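## Task

Carry out change order CHG-59429 on cabinet AF16, units U28-U39, so that its front matches the rack elevation drawing (page 2; page 1 is the order itself). The service cart lacks one plain 2U panel, so reuse a panel you remove. At the end, every panel shown on the drawing is latched at both of its ends, with any temperature strip reading upright. Units reserved for new equipment are left open. Every other panel lies flat or almost flat on the cart's top surface, within its rim. No panel may be set down on the cart's lower shelf. Finally release everything and move the robot away. It must not fall or finish leaning, which fails the task, and anything kept in place only by the robot does not count.

## Robot and tools

Robot: the LinearBot, an omnidirectional base with a column about 1.75 m tall. A carriage rides the column over 1.0 m of travel (lift_m) and holds two identical six-joint arms, each with a two-finger gripper. Arm bases sit about 0.57 m + lift_m above the floor, and carriage parts hang roughly 0.15 m lower. Reach is 0.78 m from the shoulder but only about 0.38 m downward below the arm base. A hand is about 0.16 m long and 0.1 m wide (0.14 m open). Parked arm joints 1-6: 0, 0.05, 0.05, 1.45, 0, 0; with both parked the robot is about 0.95 m wide and 0.7 m long. The wheel motors are weak (2 N m), so a light push already triggers contact_stop.

Cameras: carriage_camera (fixed, facing forward, tilted about 20 degrees down), left_wrist_camera and right_wrist_camera (looking past the fingertips). Calibration is given per camera as K, distortion D and T_world_to_cam, where world means the base frame; small errors exist, larger for wrist cameras at long reach.

Frames: base frame has its origin on the floor below the base centre, x forward, y left, z up. left_hand and right_hand are the midpoint between that hand's finger pads, in this frame; quat_wxyz rotates base axes into hand axes (hand z along the fingers, fingers open along hand y; a hand pointing straight up with joints 1, 5, 6 at 0 gives (1, 0, 0, 0)). Odometry frame is the base frame at scene start; base_odometry counts wheel turns only, so slip shows as travel; heading is left-positive, -3.142 to 3.142.

execute_actions: argument actions is a list holding one action or none (empty list just reports state and images). An action may contain base, joints, or both; they start together. base takes exactly one relative offset from the current base position: translate_m (metres, forward positive, -2 to 2), strafe_m (metres, left positive, -2 to 2) or rotate_rad (radians, counter-clockwise positive, -6.3 to 6.3). joints is a single dictionary keyed by joint name with absolute targets: lift_m 0 to 1 m; for each arm (left_ and right_ prefixes) joint1_rad -2.617 to 3.054 (vertical-axis swing, 0 forward, positive left), joint2_rad 0 to 3.141 (shoulder: 0 upper arm back and level, 1.57 upright, 3.14 forward and level), joint3_rad 0 to 3.141 (elbow, 0 folded, 3.14 straight), joint4_rad -1.57 to 1.57 (wrist pitch, positive lifts fingertips), joint5_rad -1.57 to 1.57 (wrist yaw, positive turns fingertips RIGHT, opposite to joint1), joint6_rad -2.094 to 2.094 (roll about the finger axis, positive clockwise viewed from the forearm), gripper_m 0 to 0.093 (pad gap in metres). Omitted joints keep chasing earlier targets. Unknown keys or out-of-range values reject the whole call. Optional cameras: list of camera names, "all", null or [] for none. No action runs over 15 s.

wait(seconds 0 to 10): lets time pass with no new command and returns state and images. zoom_image(camera, region [x0, y0, x1, y1] pixels, at most 504 by 504) magnifies the latest full image of that camera. show_instructions shows the scene's reference pages (change order, then drawing). finished_scene(scene) closes the given scene permanently and reports success; only call it once the result will hold by itself.

Result lines: base_status and joint_status describe how each commanded motion ended. done = reached (for the base, wheels turned the full amount even if slipping; a 1-2 mm move may fall short yet say done). off_target = stopped away from target, maybe still pushing; a gripper holding an object usually shows this. contact_stop or time_out = target dropped, holding where it stopped. "joint command not followed" with a cause line means a self-collision check blocked that arm's targets (gripper still acts); joints then say not_followed and may be retried on later actions. on_its_own lists uncommanded behaviour; "held at" is the held target, not the position. motor_effort gives percent of max per motor, bracket = peak, with sizeable fixed bias and noise; a lift effort that keeps dropping while lowering means a hand rests on something; drive_wheels at rest notably above free-drive level means the base is still pressing. Joint torques are raw drive outputs, biased and noisy. ARM HIT flags a hard self-hit. MOTOR HOT appears from 75 °C; OVER-TEMPERATURE FAULT marks a heat stop (90 °C pauses the arm 10 s; 100 °C drops the arm); affected keys read limit_stop_at_motor_heat, so resend them. Stretched arms heat quickly even empty. If a result reports a stop, later motion calls in the same reply are skipped.

Cautions: hand readings drift at long reach and sag 10-17 cm under 1 kg; a fully extended arm may not lift 1 kg. Grip force is about 45-60 N per pad. Arms have no contact stop and spring to target once freed. Never let the arms collide or squeeze each other; to separate a blocked pair, move the withheld arm clear first, then the other in a later call. After a blocked drive, back off about 0.2 m along the reverse path (or reverse a turn), repeat if still pressed. The base may slide under a table edge that the column then strikes; reversing into such an edge can topple the robot. Tipping risk grows with a high carriage, outstretched arms, loads (about 1.5 kg per hand with both arms forward), pulling, or abrupt stops; only images reveal a lean. Do not drop panels, knock items off the work area or onto the floor, slam or push hard.

Each tool is called after "Emit:" in YAML: its name, and indented under it one key for each argument.

Reference images:

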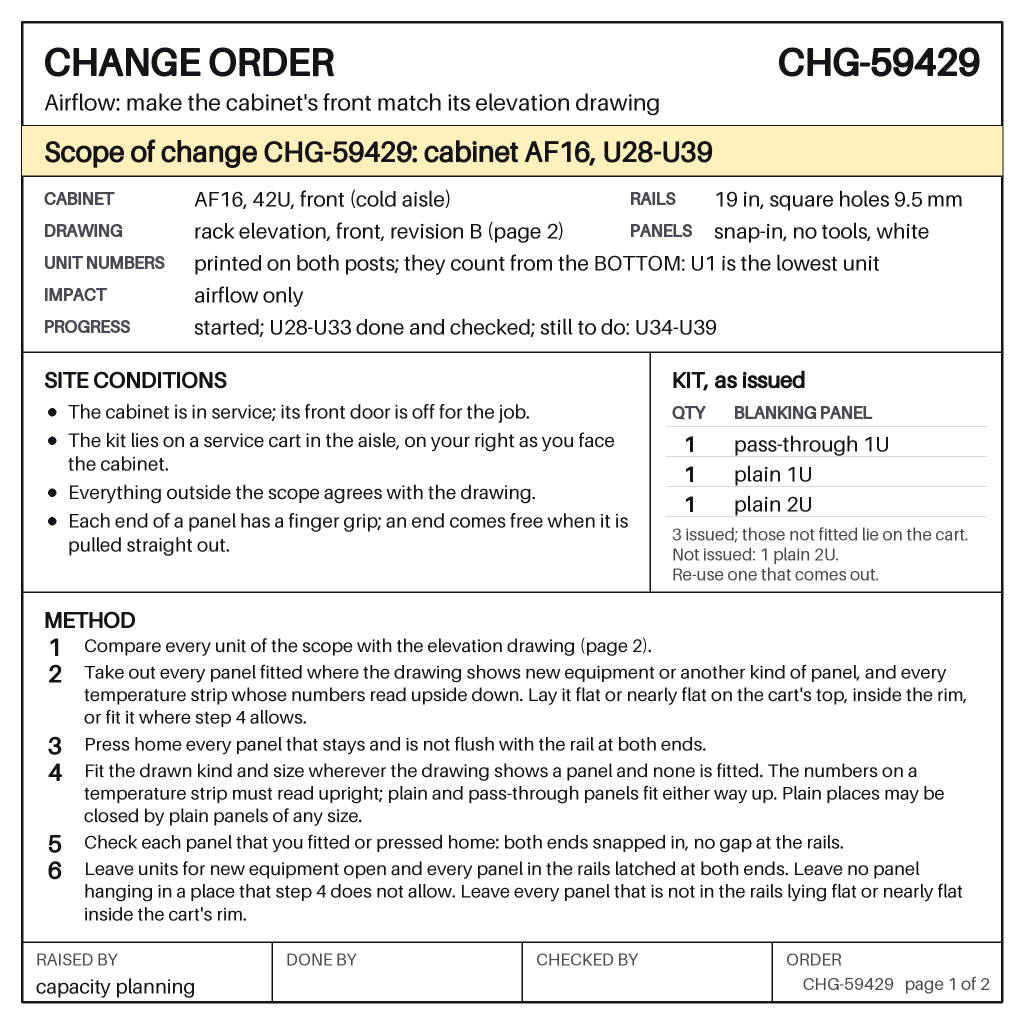

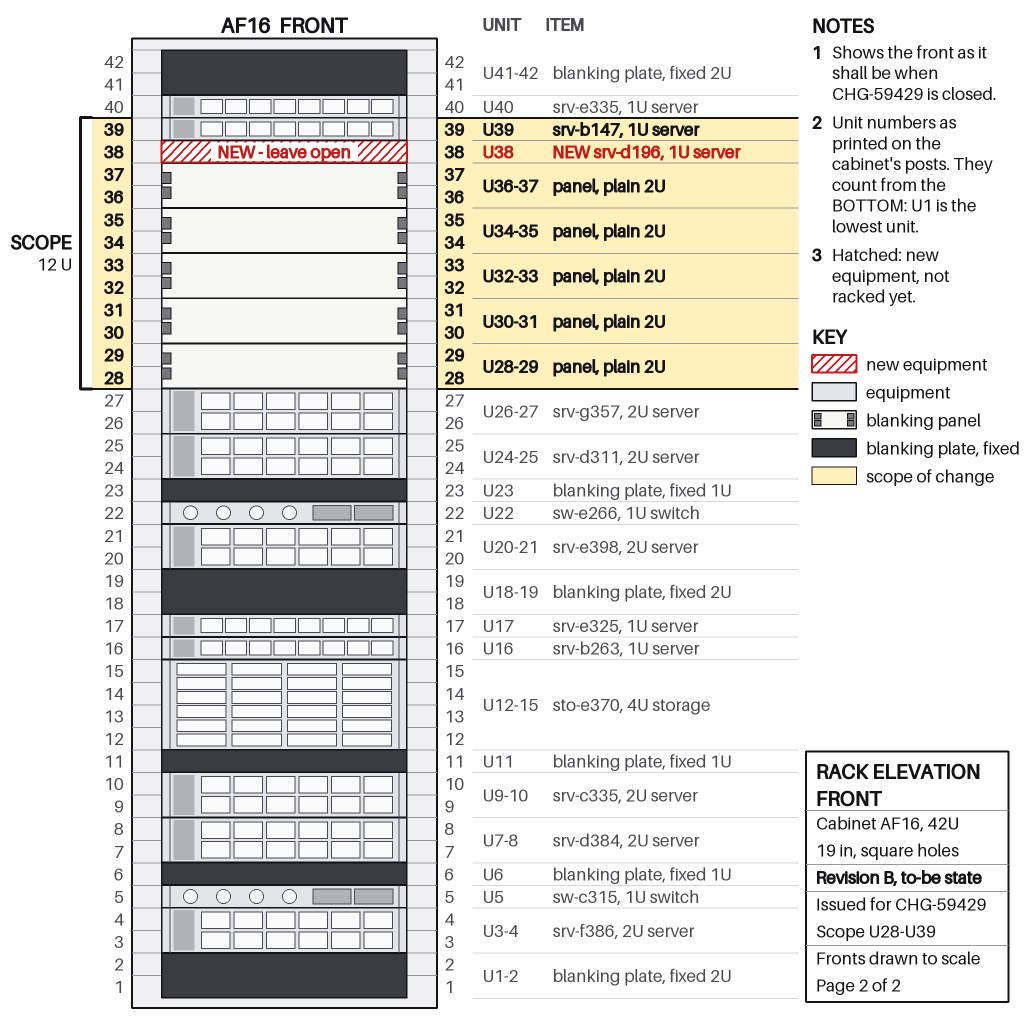

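## Session

Emit:
execute_actions:
  actions: []

Scene clock: 0.00 s.
Joint torques (N m, as the arm reports them, + toward a larger angle): no reading
base_odometry: x=+0.000 y=+0.000 heading=+0.000 (m, m, rad; odometry frame)
base_status: not commanded
joint_positions: lift_m=+0.303 left_joint1_rad=+0.032 left_joint2_rad=+0.071 left_joint3_rad=+0.045 left_joint4_rad=+1.459 left_joint5_rad=-0.035 left_joint6_rad=-0.019 left_gripper_m=+0.094 right_joint1_rad=-0.004 right_joint2_rad=+0.058 right_joint3_rad=+0.037 right_joint4_rad=+1.439 right_joint5_rad=+0.054 right_joint6_rad=-0.005 right_gripper_m=+0.095
joint_status: not commanded
motor_effort: lift_m=+14 drive_wheels=+1 (%)
left_hand: x=+0.3166 y=+0.3201 z=+1.3308 quat_wxyz=(+0.997, -0.019, +0.069, +0.008) (m; base frame)
right_hand: x=+0.3198 y=-0.3224 z=+1.3280 quat_wxyz=(+0.997, +0.027, +0.077, -0.007) (m; base frame)
pictures: carriage_camera, left_wrist_camera, right_wrist_camera
Images, in order (width x height): carriage_camera 672x504, left_wrist_camera 672x504, right_wrist_camera 672x504.

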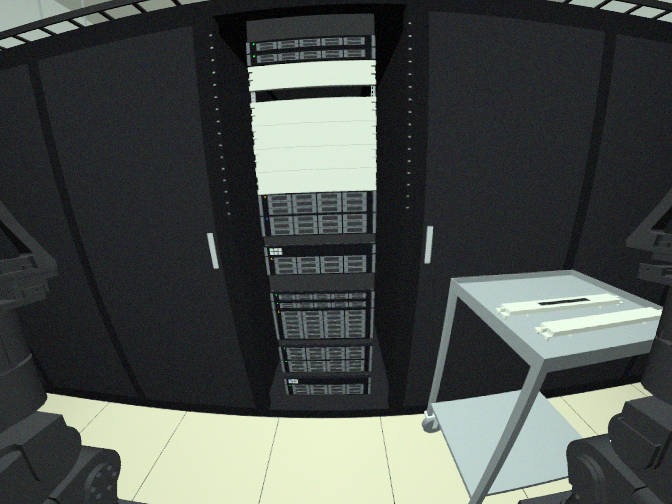

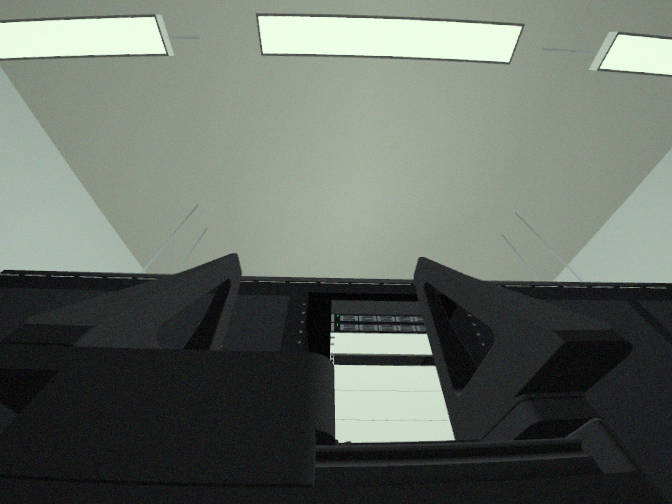

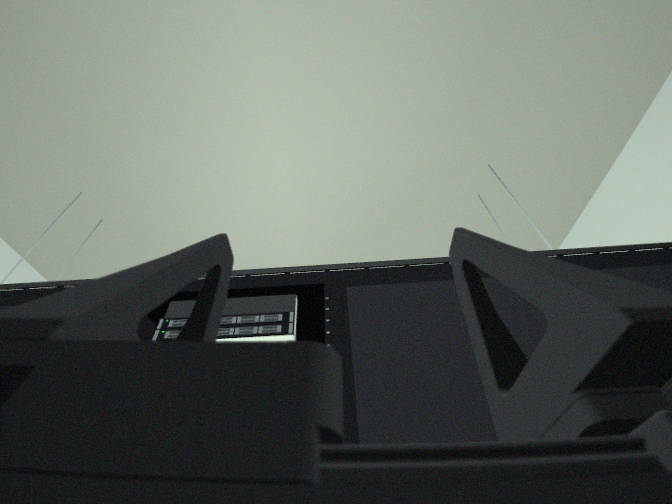

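Emit:
execute_actions:
  actions:
    - {"joints":{"lift_m":0.9},"base":{"translate_m":0.2}}
  cameras: ["carriage_camera"]

Emit:
zoom_image:
  camera: "carriage_camera"
  region: [160, 130, 480, 370]

Scene clock: 5.33 s.
Joint torques (N m, as the arm reports them, + toward a larger angle): left_arm=[-0.07  3.6   5.47 -0.16 -0.01  0.02] | right_arm=[ 0.12  4.47  5.72 -0.21  0.04  0.03]
base_odometry: x=+0.200 y=+0.000 heading=-0.001 (m, m, rad; odometry frame)
base_status: done
joint_positions: lift_m=+0.900 left_joint1_rad=+0.032 left_joint2_rad=+0.071 left_joint3_rad=+0.045 left_joint4_rad=+1.456 left_joint5_rad=-0.035 left_joint6_rad=-0.019 left_gripper_m=+0.094 right_joint1_rad=-0.004 right_joint2_rad=+0.058 right_joint3_rad=+0.037 right_joint4_rad=+1.436 right_joint5_rad=+0.054 right_joint6_rad=-0.005 right_gripper_m=+0.095
joint_status: all done
motor_effort: lift_m=+18(22) drive_wheels=-5(41) (%)
left_hand: x=+0.3173 y=+0.3201 z=+1.9277 quat_wxyz=(+0.997, -0.019, +0.070, +0.008) (m; base frame)
right_hand: x=+0.3205 y=-0.3224 z=+1.9248 quat_wxyz=(+0.997, +0.027, +0.078, -0.007) (m; base frame)
pictures: carriage_camera
camera_calibration (this result's frames):
carriage_camera: T_world_to_cam=[[-0.00697402, -0.999829, -0.0171229, 0.0320713], [-0.287929, 0.018406, -0.957475, 1.87977], [0.957626, -0.00174726, -0.288008, 0.378063], [0, 0, 0, 1]] pos_world=[0.179421, -0.00187265, 1.90927]
Images, in order (width x height): carriage_camera 672x504.

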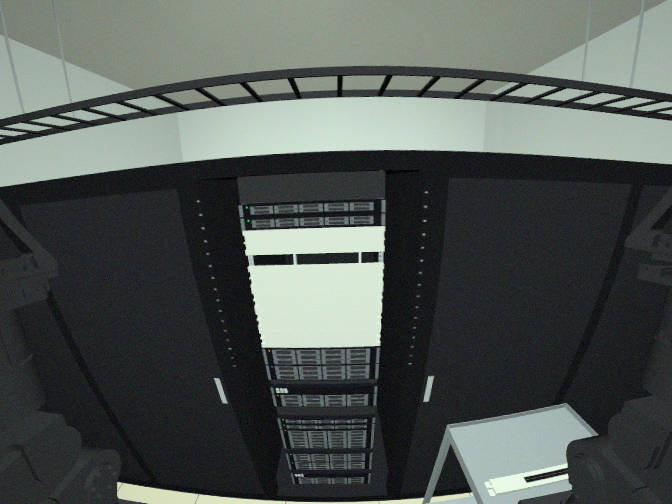

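Region (160, 130, 480, 370) of carriage_camera's 672x504 image, scaled by 1.575, with more detail than that image has; it fills the top 378 rows of this view, and the rest is white.

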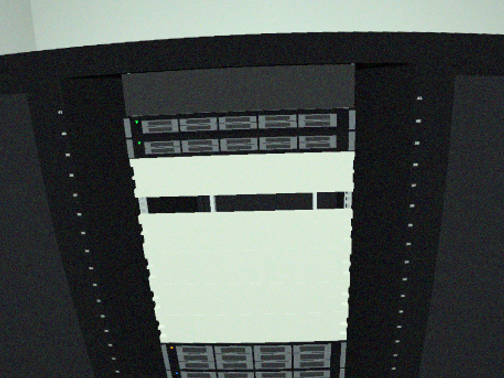

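Emit:
zoom_image:
  camera: "carriage_camera"
  region: [230, 190, 310, 290]

Emit:
zoom_image:
  camera: "carriage_camera"
  region: [330, 190, 410, 290]

Emit:
zoom_image:
  camera: "carriage_camera"
  region: [470, 440, 590, 504]

Region (230, 190, 310, 290) of carriage_camera's 672x504 image, scaled by 5.040, with more detail than that image has; it fills the left 403 columns of this view, and the rest is white.

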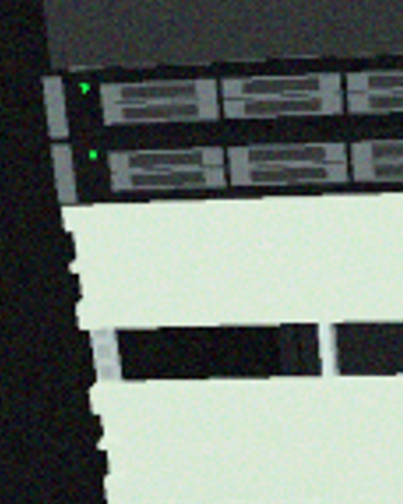

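Region (330, 190, 410, 290) of carriage_camera's 672x504 image, scaled by 5.040, with more detail than that image has; it fills the left 403 columns of this view, and the rest is white.

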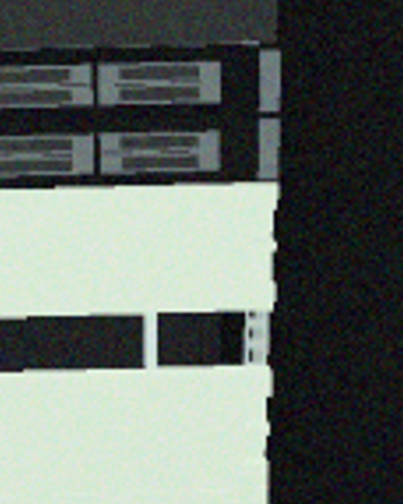

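Region (470, 440, 590, 504) of carriage_camera's 672x504 image, scaled by 4.200, with more detail than that image has; it fills the top 269 rows of this view, and the rest is white.

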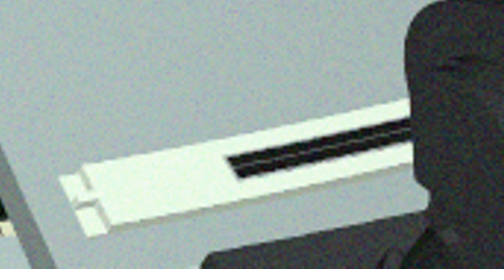

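Emit:
execute_actions:
  actions:
    - {"joints":{"lift_m":0.95},"base":{"rotate_rad":0.09}}
  cameras: ["carriage_camera"]

Scene clock: 17.40 s.
Joint torques (N m, as the arm reports them, + toward a larger angle): left_arm=[-0.01  3.59  5.54 -0.14  0.01  0.03] | right_arm=[ 0.06  4.54  5.57 -0.18  0.08  0.03]
base_odometry: x=+0.200 y=+0.000 heading=+0.089 (m, m, rad; odometry frame)
base_status: done
joint_positions: lift_m=+0.950 left_joint1_rad=+0.032 left_joint2_rad=+0.071 left_joint3_rad=+0.045 left_joint4_rad=+1.455 left_joint5_rad=-0.035 left_joint6_rad=-0.019 left_gripper_m=+0.094 right_joint1_rad=-0.004 right_joint2_rad=+0.058 right_joint3_rad=+0.037 right_joint4_rad=+1.437 right_joint5_rad=+0.054 right_joint6_rad=-0.005 right_gripper_m=+0.095
joint_status: all done
motor_effort: lift_m=+16(20) drive_wheels=-1(25) (%)
left_hand: x=+0.3175 y=+0.3201 z=+1.9777 quat_wxyz=(+0.997, -0.019, +0.071, +0.008) (m; base frame)
right_hand: x=+0.3203 y=-0.3224 z=+1.9749 quat_wxyz=(+0.997, +0.027, +0.077, -0.007) (m; base frame)
pictures: carriage_camera
camera_calibration (this result's frames):
carriage_camera: T_world_to_cam=[[-0.00697402, -0.999829, -0.0171229, 0.0329277], [-0.287929, 0.018406, -0.957475, 1.92766], [0.957626, -0.00174726, -0.288008, 0.392468], [0, 0, 0, 1]] pos_world=[0.179421, -0.00187265, 1.95928]
Images, in order (width x height): carriage_camera 672x504.

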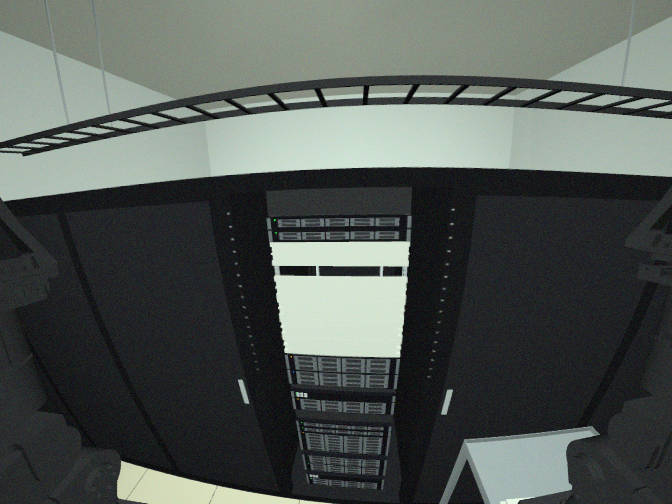

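Emit:
execute_actions:
  actions:
    - {"base":{"rotate_rad":-0.1}}
  cameras: []

Emit:
execute_actions:
  actions:
    - {"base":{"strafe_m":0.085},"joints":{"left_joint1_rad":-0.3,"left_joint2_rad":0.6,"left_joint3_rad":0.6,"left_joint4_rad":0,"left_joint5_rad":-0.3,"left_joint6_rad":1.57,"right_joint1_rad":0.3,"right_joint2_rad":0.6,"right_joint3_rad":0.6,"right_joint4_rad":0,"right_joint5_rad":0.3,"right_joint6_rad":-1.57,"left_gripper_m":0.04,"right_gripper_m":0.04}}

Scene clock: 25.27 s.
Joint torques (N m, as the arm reports them, + toward a larger angle): left_arm=[-0.05  3.59  5.49 -0.14  0.    0.03] | right_arm=[ 0.27  4.5   5.47 -0.16  0.09  0.02]
base_odometry: x=+0.200 y=+0.000 heading=-0.010 (m, m, rad; odometry frame)
base_status: done
joint_positions: lift_m=+0.950 left_joint1_rad=+0.032 left_joint2_rad=+0.071 left_joint3_rad=+0.045 left_joint4_rad=+1.455 left_joint5_rad=-0.035 left_joint6_rad=-0.019 left_gripper_m=+0.094 right_joint1_rad=-0.004 right_joint2_rad=+0.058 right_joint3_rad=+0.037 right_joint4_rad=+1.436 right_joint5_rad=+0.054 right_joint6_rad=-0.005 right_gripper_m=+0.095
joint_status: not commanded
motor_effort: lift_m=+17(16) drive_wheels=-6(27) (%)
left_hand: x=+0.3175 y=+0.3201 z=+1.9777 quat_wxyz=(+0.997, -0.019, +0.071, +0.008) (m; base frame)
right_hand: x=+0.3206 y=-0.3224 z=+1.9748 quat_wxyz=(+0.997, +0.027, +0.078, -0.007) (m; base frame)
pictures: none
No camera images: the call's "cameras" was empty. Leave "cameras" out to get every camera's image.

Scene clock: 27.00 s.
Joint torques (N m, as the arm reports them, + toward a larger angle): left_arm=[-0.56  1.06  8.35  1.9  -0.13  0.01] | right_arm=[0.75 1.1  8.2  1.86 0.18 0.07]
base_odometry: x=+0.201 y=+0.085 heading=-0.010 (m, m, rad; odometry frame)
base_status: done
joint_positions: lift_m=+0.950 left_joint1_rad=-0.294 left_joint2_rad=+0.589 left_joint3_rad=+0.577 left_joint4_rad=-0.003 left_joint5_rad=-0.291 left_joint6_rad=+1.564 left_gripper_m=+0.040 right_joint1_rad=+0.290 right_joint2_rad=+0.588 right_joint3_rad=+0.586 right_joint4_rad=+0.008 right_joint5_rad=+0.292 right_joint6_rad=-1.565 right_gripper_m=+0.040
joint_status: all done
motor_effort: lift_m=+18(17) drive_wheels=-1(39) (%)
left_hand: x=+0.5667 y=+0.2776 z=+1.8622 quat_wxyz=(+0.498, +0.504, +0.504, +0.495) (m; base frame)
right_hand: x=+0.5660 y=-0.2791 z=+1.8696 quat_wxyz=(+0.503, -0.496, +0.501, -0.500) (m; base frame)
pictures: carriage_camera, left_wrist_camera, right_wrist_camera
camera_calibration (this result's frames):
carriage_camera: T_world_to_cam=[[-0.00697402, -0.999829, -0.0171229, 0.0329277], [-0.287929, 0.018406, -0.957475, 1.92766], [0.957626, -0.00174726, -0.288008, 0.392468], [0, 0, 0, 1]] pos_world=[0.179421, -0.00187265, 1.95928]
left_wrist_camera: T_world_to_cam=[[-0.0387746, -0.0393573, -0.998473, 1.88531], [-0.550722, 0.834609, -0.0115115, 0.119308], [0.833788, 0.549434, -0.0540366, -0.405712], [0, 0, 0, 1]] pos_world=[0.477086, 0.197537, 1.86188]
right_wrist_camera: T_world_to_cam=[[-0.00329209, -0.034545, 0.999398, -1.87669], [-0.605525, -0.79528, -0.0294842, 0.18076], [0.795819, -0.605257, -0.0182998, -0.461471], [0, 0, 0, 1]] pos_world=[0.470524, -0.200384, 1.87245]
Images, in order (width x height): carriage_camera 672x504, left_wrist_camera 672x504, right_wrist_camera 672x504.

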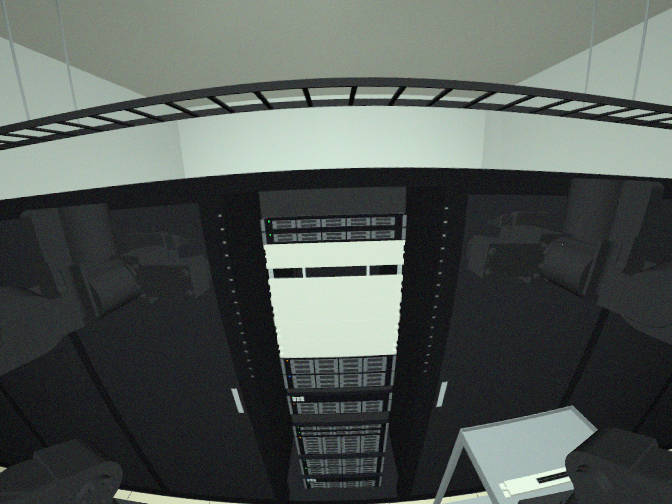

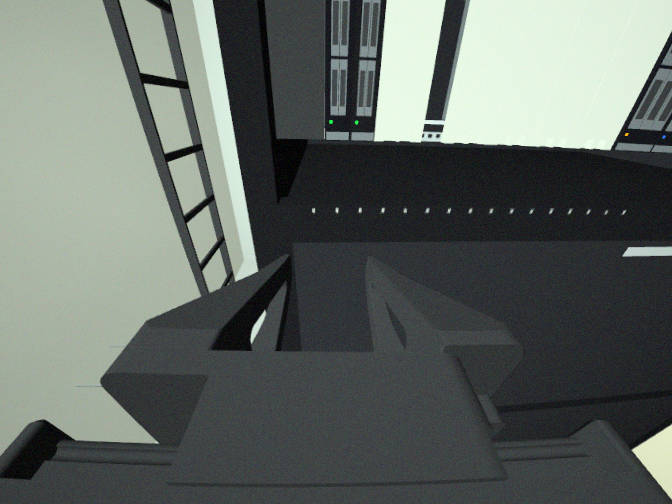

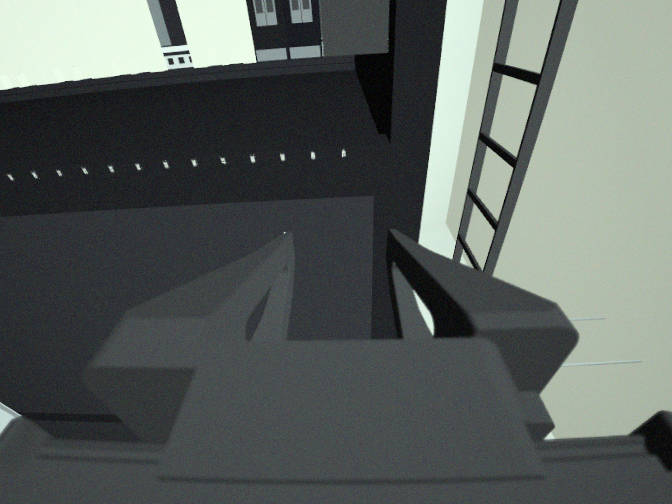

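Emit:
execute_actions:
  actions:
    - {"base":{"translate_m":0.1},"joints":{"lift_m":0.7,"left_joint1_rad":-0.34,"left_joint2_rad":1.2,"left_joint3_rad":1.2,"left_joint5_rad":-0.34,"right_joint1_rad":0.34,"right_joint2_rad":1.2,"right_joint3_rad":1.2,"right_joint5_rad":0.34,"left_gripper_m":0.03,"right_gripper_m":0.03}}

Scene clock: 36.67 s.
Joint torques (N m, as the arm reports them, + toward a larger angle): left_arm=[-0.56 -3.86  8.68  1.98 -0.12  0.02] | right_arm=[ 0.76 -4.23  8.65  1.96  0.18  0.06]
base_odometry: x=+0.301 y=+0.084 heading=-0.010 (m, m, rad; odometry frame)
base_status: done
joint_positions: lift_m=+0.700 left_joint1_rad=-0.333 left_joint2_rad=+1.200 left_joint3_rad=+1.172 left_joint4_rad=-0.012 left_joint5_rad=-0.331 left_joint6_rad=+1.564 left_gripper_m=+0.030 right_joint1_rad=+0.330 right_joint2_rad=+1.191 right_joint3_rad=+1.183 right_joint4_rad=+0.002 right_joint5_rad=+0.332 right_joint6_rad=-1.565 right_gripper_m=+0.030
joint_status: all done
motor_effort: lift_m=+11(13) drive_wheels=-3(38) (%)
left_hand: x=+0.6828 y=+0.2325 z=+1.7028 quat_wxyz=(+0.490, +0.511, +0.507, +0.492) (m; base frame)
right_hand: x=+0.6801 y=-0.2350 z=+1.7148 quat_wxyz=(+0.499, -0.500, +0.503, -0.498) (m; base frame)
pictures: carriage_camera, left_wrist_camera, right_wrist_camera
camera_calibration (this result's frames):
carriage_camera: T_world_to_cam=[[-0.00697402, -0.999829, -0.0171229, 0.0286594], [-0.287929, 0.018406, -0.957475, 1.68899], [0.957626, -0.00174726, -0.288008, 0.320675], [0, 0, 0, 1]] pos_world=[0.179421, -0.00187265, 1.71001]
left_wrist_camera: T_world_to_cam=[[-0.0612198, -0.0309438, -0.997645, 1.74084], [-0.551388, 0.834211, 0.00796096, 0.186467], [0.832, 0.550577, -0.0681322, -0.461378], [0, 0, 0, 1]] pos_world=[0.593256, 0.152339, 1.70382]
right_wrist_camera: T_world_to_cam=[[0.00832831, -0.0308354, 0.99949, -1.72726], [-0.60581, -0.79537, -0.0194901, 0.263454], [0.795566, -0.605339, -0.0253045, -0.516307], [0, 0, 0, 1]] pos_world=[0.584744, -0.156258, 1.71845]
Images, in order (width x height): carriage_camera 672x504, left_wrist_camera 672x504, right_wrist_camera 672x504.

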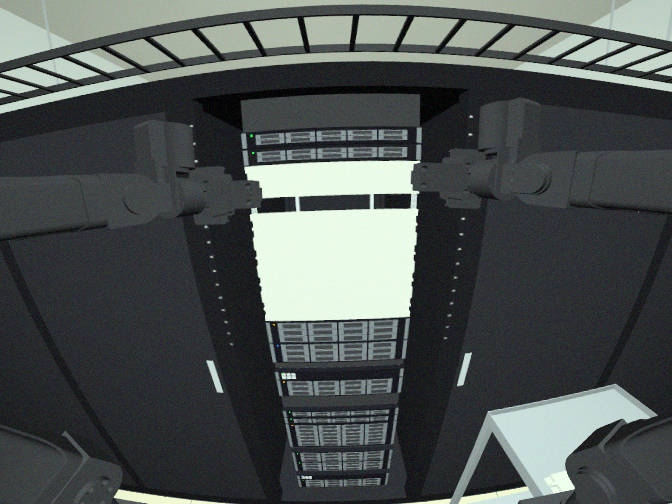

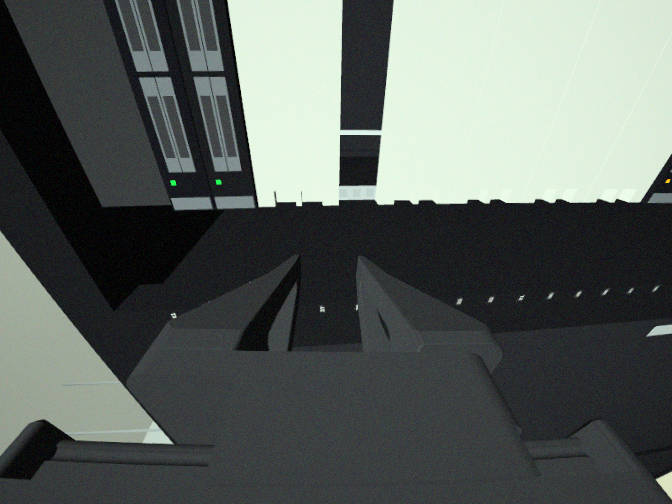

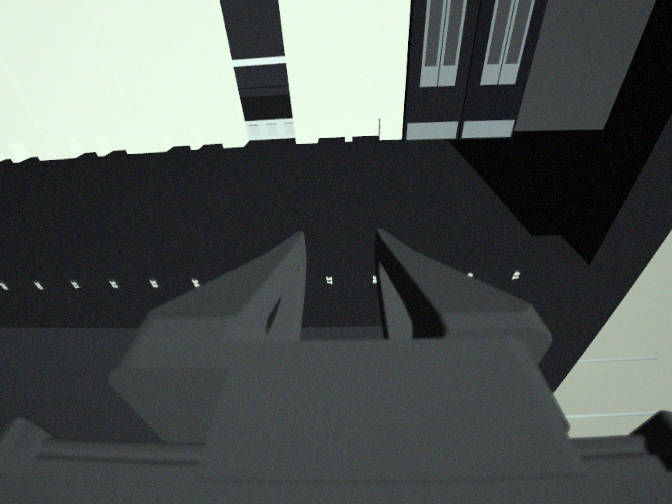

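Emit:
execute_actions:
  actions:
    - {"base":{"translate_m":0.07},"joints":{"left_joint3_rad":1.25,"right_joint3_rad":1.21}}

Scene clock: 40.03 s.
Joint torques (N m, as the arm reports them, + toward a larger angle): left_arm=[-0.52 -3.81  7.93  1.89 -0.11  0.  ] | right_arm=[ 0.88 -4.04  8.44  1.91  0.17  0.06]
base_odometry: x=+0.372 y=+0.084 heading=-0.009 (m, m, rad; odometry frame)
base_status: done
joint_positions: lift_m=+0.700 left_joint1_rad=-0.333 left_joint2_rad=+1.200 left_joint3_rad=+1.233 left_joint4_rad=-0.004 left_joint5_rad=-0.331 left_joint6_rad=+1.564 left_gripper_m=+0.030 right_joint1_rad=+0.330 right_joint2_rad=+1.191 right_joint3_rad=+1.196 right_joint4_rad=+0.004 right_joint5_rad=+0.332 right_joint6_rad=-1.565 right_gripper_m=+0.030
joint_status: all done
motor_effort: lift_m=+11(12) drive_wheels=-5(41) (%)
left_hand: x=+0.6794 y=+0.2337 z=+1.7338 quat_wxyz=(+0.511, +0.490, +0.497, +0.502) (m; base frame)
right_hand: x=+0.6794 y=-0.2352 z=+1.7217 quat_wxyz=(+0.504, -0.495, +0.501, -0.501) (m; base frame)
pictures: carriage_camera, left_wrist_camera, right_wrist_camera
camera_calibration (this result's frames):
carriage_camera: T_world_to_cam=[[-0.00697402, -0.999829, -0.0171229, 0.0286594], [-0.287929, 0.018406, -0.957475, 1.68899], [0.957626, -0.00174726, -0.288008, 0.320675], [0, 0, 0, 1]] pos_world=[0.179421, -0.00187265, 1.71001]
left_wrist_camera: T_world_to_cam=[[0.00320824, -0.0528771, -0.998596, 1.7346], [-0.550161, 0.833795, -0.0459182, 0.276045], [0.835052, 0.549536, -0.0264159, -0.531246], [0, 0, 0, 1]] pos_world=[0.589922, 0.153494, 1.7308]
right_wrist_camera: T_world_to_cam=[[-0.00645989, -0.0359006, 0.999334, -1.72501], [-0.605426, -0.795239, -0.0324822, 0.285076], [0.795876, -0.605233, -0.016598, -0.530874], [0, 0, 0, 1]] pos_world=[0.583958, -0.156528, 1.72431]
Images, in order (width x height): carriage_camera 672x504, left_wrist_camera 672x504, right_wrist_camera 672x504.

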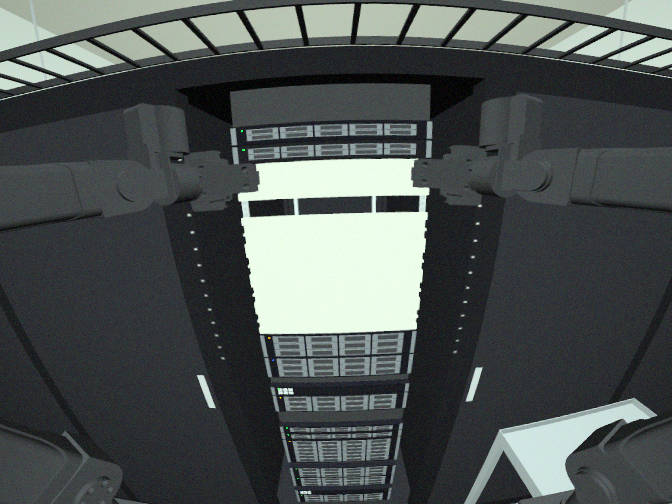

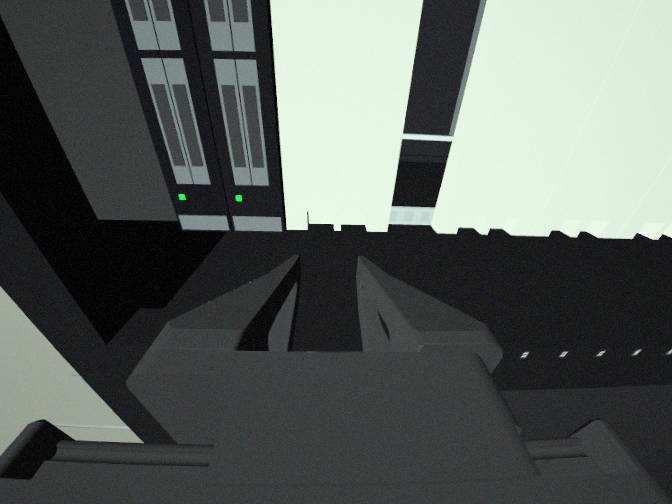

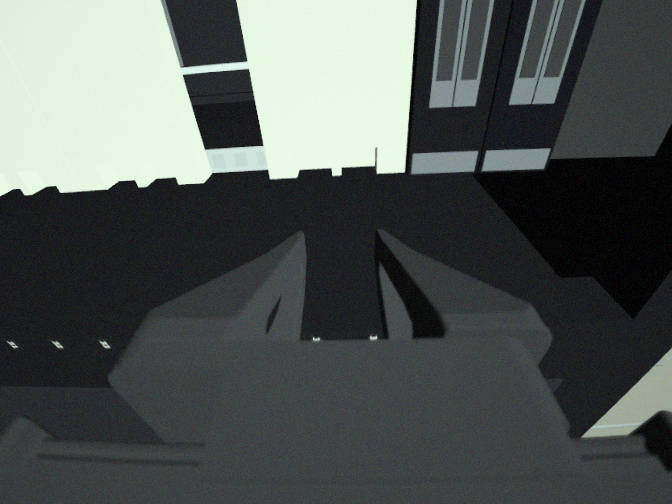

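Emit:
execute_actions:
  actions:
    - {"base":{"strafe_m":0.009},"joints":{"left_joint4_rad":-0.03,"left_joint1_rad":-0.315,"right_joint1_rad":0.315}}
  cameras: []

Emit:
execute_actions:
  actions:
    - {"base":{"translate_m":0.045}}

Scene clock: 50.53 s.
Joint torques (N m, as the arm reports them, + toward a larger angle): left_arm=[ 0.45 -3.79  7.89  1.85 -0.1   0.02] | right_arm=[-0.36 -4.16  8.31  1.94  0.17  0.05]
base_odometry: x=+0.372 y=+0.092 heading=-0.010 (m, m, rad; odometry frame)
base_status: done
joint_positions: lift_m=+0.700 left_joint1_rad=-0.322 left_joint2_rad=+1.200 left_joint3_rad=+1.233 left_joint4_rad=-0.030 left_joint5_rad=-0.333 left_joint6_rad=+1.564 left_gripper_m=+0.030 right_joint1_rad=+0.324 right_joint2_rad=+1.191 right_joint3_rad=+1.196 right_joint4_rad=+0.005 right_joint5_rad=+0.334 right_joint6_rad=-1.565 right_gripper_m=+0.030
joint_status: all done
motor_effort: lift_m=+11(11) drive_wheels=+7(24) (%)
left_hand: x=+0.6804 y=+0.2386 z=+1.7277 quat_wxyz=(+0.500, +0.495, +0.504, +0.502) (m; base frame)
right_hand: x=+0.6798 y=-0.2378 z=+1.7218 quat_wxyz=(+0.502, -0.493, +0.502, -0.502) (m; base frame)
pictures: none
No camera images: the call's "cameras" was empty. Leave "cameras" out to get every camera's image.

Scene clock: 51.80 s.
Joint torques (N m, as the arm reports them, + toward a larger angle): left_arm=[ 0.43 -3.76  7.93  1.86 -0.09  0.01] | right_arm=[-0.35 -4.28  8.19  1.9   0.18  0.05]
base_odometry: x=+0.417 y=+0.092 heading=-0.009 (m, m, rad; odometry frame)
base_status: done
joint_positions: lift_m=+0.700 left_joint1_rad=-0.322 left_joint2_rad=+1.200 left_joint3_rad=+1.233 left_joint4_rad=-0.031 left_joint5_rad=-0.333 left_joint6_rad=+1.564 left_gripper_m=+0.030 right_joint1_rad=+0.324 right_joint2_rad=+1.191 right_joint3_rad=+1.196 right_joint4_rad=+0.006 right_joint5_rad=+0.334 right_joint6_rad=-1.565 right_gripper_m=+0.030
joint_status: not commanded
motor_effort: lift_m=+12(12) drive_wheels=-3(39) (%)
left_hand: x=+0.6804 y=+0.2386 z=+1.7274 quat_wxyz=(+0.499, +0.495, +0.504, +0.501) (m; base frame)
right_hand: x=+0.6798 y=-0.2378 z=+1.7220 quat_wxyz=(+0.503, -0.493, +0.502, -0.502) (m; base frame)
pictures: carriage_camera, left_wrist_camera, right_wrist_camera
camera_calibration (this result's frames):
carriage_camera: T_world_to_cam=[[-0.00697402, -0.999829, -0.0171229, 0.0286594], [-0.287929, 0.018406, -0.957475, 1.68899], [0.957626, -0.00174726, -0.288008, 0.320675], [0, 0, 0, 1]] pos_world=[0.179421, -0.00187265, 1.71001]
left_wrist_camera: T_world_to_cam=[[-0.0217807, -0.0443121, -0.99878, 1.74373], [-0.561834, 0.826889, -0.0244339, 0.244695], [0.826963, 0.560616, -0.0429063, -0.503596], [0, 0, 0, 1]] pos_world=[0.591913, 0.157257, 1.72598]
right_wrist_camera: T_world_to_cam=[[-0.00779917, -0.0362316, 0.999313, -1.7245], [-0.611138, -0.790817, -0.0334419, 0.289905], [0.791486, -0.610979, -0.0159748, -0.532213], [0, 0, 0, 1]] pos_world=[0.584961, -0.158391, 1.72451]
Images, in order (width x height): carriage_camera 672x504, left_wrist_camera 672x504, right_wrist_camera 672x504.

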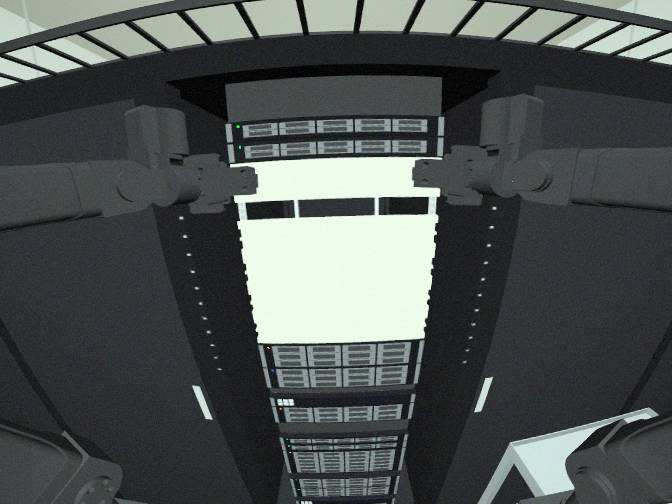

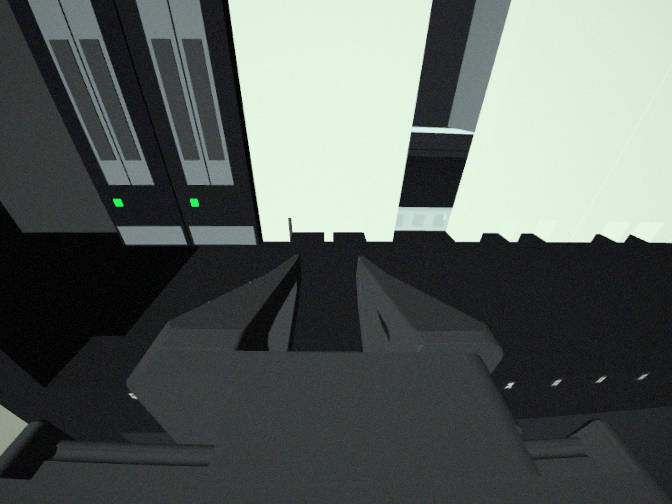

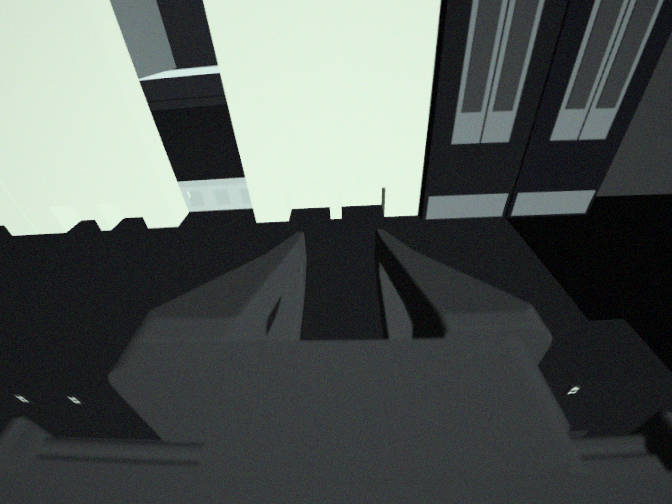

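Emit:
execute_actions:
  actions:
    - {"base":{"translate_m":0.022},"joints":{"left_gripper_m":0.022,"right_gripper_m":0.022,"right_joint4_rad":-0.015}}
  cameras: ["left_wrist_camera","right_wrist_camera"]

Emit:
zoom_image:
  camera: "left_wrist_camera"
  region: [240, 200, 420, 330]

Emit:
zoom_image:
  camera: "right_wrist_camera"
  region: [240, 180, 440, 320]

Scene clock: 58.93 s.
Joint torques (N m, as the arm reports them, + toward a larger angle): left_arm=[ 0.48 -3.69  7.9   1.87 -0.1   0.  ] | right_arm=[-0.44 -4.05  8.4   1.92  0.17  0.05]
base_odometry: x=+0.439 y=+0.092 heading=-0.008 (m, m, rad; odometry frame)
base_status: done
joint_positions: lift_m=+0.700 left_joint1_rad=-0.322 left_joint2_rad=+1.200 left_joint3_rad=+1.233 left_joint4_rad=-0.032 left_joint5_rad=-0.333 left_joint6_rad=+1.564 left_gripper_m=+0.022 right_joint1_rad=+0.324 right_joint2_rad=+1.191 right_joint3_rad=+1.196 right_joint4_rad=-0.005 right_joint5_rad=+0.334 right_joint6_rad=-1.565 right_gripper_m=+0.022
joint_status: all done
motor_effort: lift_m=+11(10) drive_wheels=-4(44) (%)
left_hand: x=+0.6804 y=+0.2386 z=+1.7272 quat_wxyz=(+0.499, +0.495, +0.504, +0.501) (m; base frame)
right_hand: x=+0.6798 y=-0.2378 z=+1.7194 quat_wxyz=(+0.499, -0.496, +0.504, -0.501) (m; base frame)
pictures: left_wrist_camera, right_wrist_camera
camera_calibration (this result's frames):
left_wrist_camera: T_world_to_cam=[[-0.0225036, -0.0440713, -0.998775, 1.74398], [-0.561851, 0.826895, -0.0238278, 0.243654], [0.826932, 0.560627, -0.0433697, -0.502785], [0, 0, 0, 1]] pos_world=[0.591913, 0.157257, 1.72584]
right_wrist_camera: T_world_to_cam=[[0.00231933, -0.0328303, 0.999458, -1.7283], [-0.611432, -0.790916, -0.0245612, 0.274739], [0.791294, -0.611044, -0.0219079, -0.521945], [0, 0, 0, 1]] pos_world=[0.585004, -0.158376, 1.72267]
Images, in order (width x height): left_wrist_camera 672x504, right_wrist_camera 672x504.

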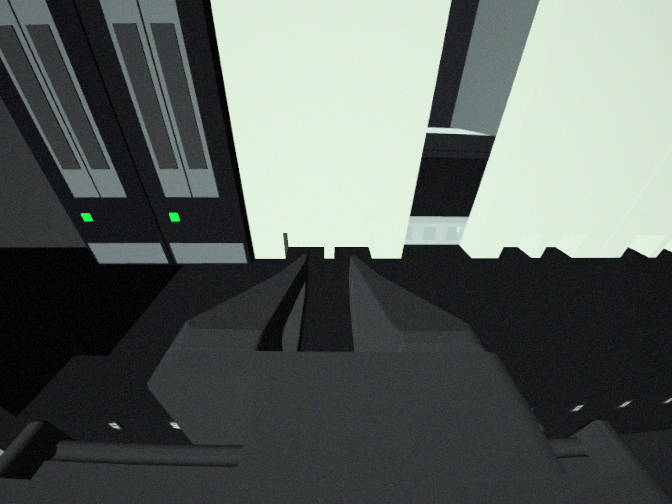

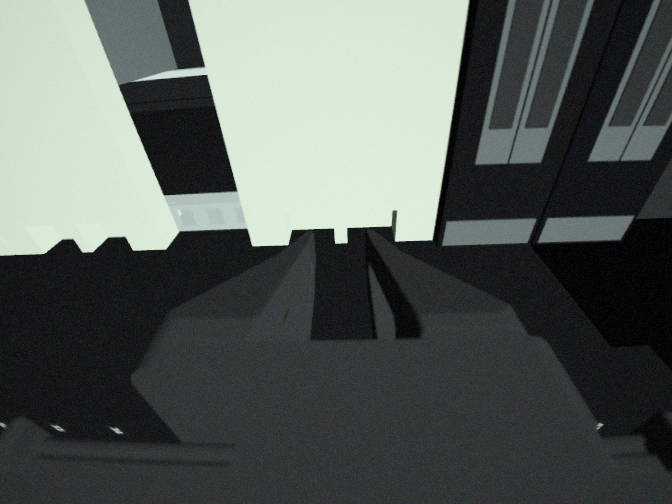

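Region (240, 200, 420, 330) of left_wrist_camera's 672x504 image, scaled by 2.800, with more detail than that image has.

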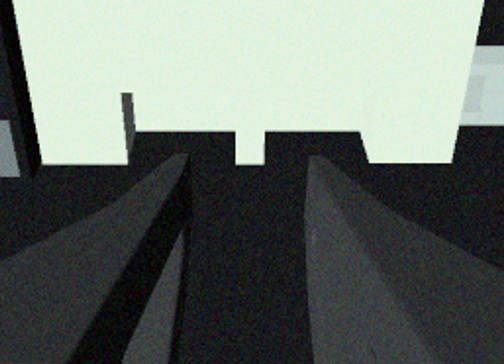

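Region (240, 180, 440, 320) of right_wrist_camera's 672x504 image, scaled by 2.520, with more detail than that image has; it fills the top 353 rows of this view, and the rest is white.

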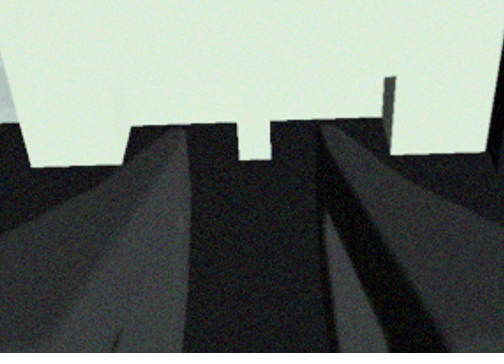

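Emit:
execute_actions:
  actions:
    - {"base":{"translate_m":0.014},"joints":{"right_joint1_rad":0.307}}
  cameras: ["left_wrist_camera","right_wrist_camera"]

Scene clock: 62.20 s.
Joint torques (N m, as the arm reports them, + toward a larger angle): left_arm=[ 0.5  -3.66  7.94  1.88 -0.09  0.  ] | right_arm=[-0.72 -4.15  8.53  1.88  0.19  0.07]
base_odometry: x=+0.453 y=+0.092 heading=-0.008 (m, m, rad; odometry frame)
base_status: done
joint_positions: lift_m=+0.700 left_joint1_rad=-0.322 left_joint2_rad=+1.200 left_joint3_rad=+1.233 left_joint4_rad=-0.033 left_joint5_rad=-0.333 left_joint6_rad=+1.564 left_gripper_m=+0.022 right_joint1_rad=+0.320 right_joint2_rad=+1.191 right_joint3_rad=+1.196 right_joint4_rad=-0.007 right_joint5_rad=+0.334 right_joint6_rad=-1.565 right_gripper_m=+0.022
joint_status: all done
motor_effort: lift_m=+10(10) drive_wheels=-3(44) (%)
left_hand: x=+0.6804 y=+0.2386 z=+1.7271 quat_wxyz=(+0.499, +0.495, +0.504, +0.501) (m; base frame)
right_hand: x=+0.6802 y=-0.2396 z=+1.7191 quat_wxyz=(+0.498, -0.495, +0.505, -0.502) (m; base frame)
pictures: left_wrist_camera, right_wrist_camera
camera_calibration (this result's frames):
left_wrist_camera: T_world_to_cam=[[-0.0228484, -0.0439598, -0.998772, 1.74409], [-0.562175, 0.826684, -0.0235249, 0.243345], [0.826703, 0.560947, -0.0436015, -0.502345], [0, 0, 0, 1]] pos_world=[0.591942, 0.157289, 1.72577]
right_wrist_camera: T_world_to_cam=[[0.00361683, -0.0323613, 0.99947, -1.72879], [-0.615081, -0.78812, -0.0232923, 0.274459], [0.788456, -0.61467, -0.0227553, -0.520823], [0, 0, 0, 1]] pos_world=[0.585713, -0.159774, 1.72241]
Images, in order (width x height): left_wrist_camera 672x504, right_wrist_camera 672x504.

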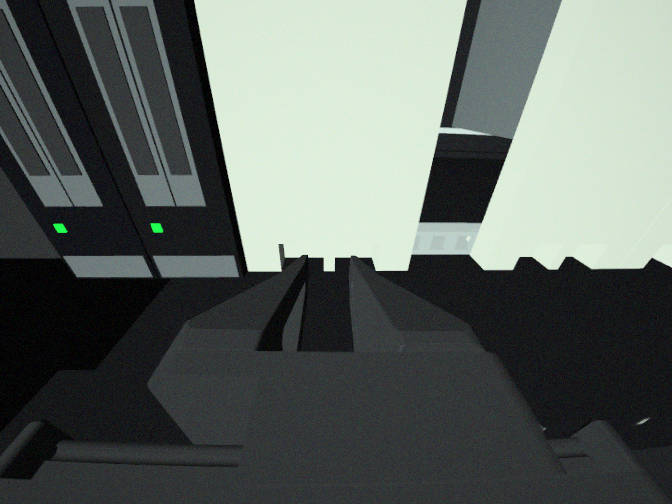

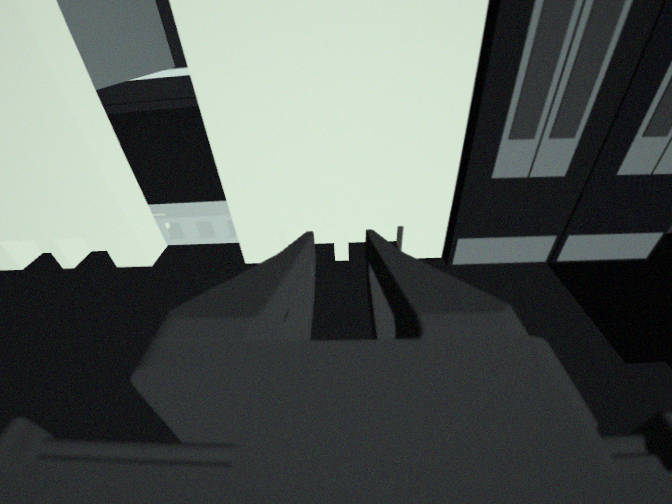

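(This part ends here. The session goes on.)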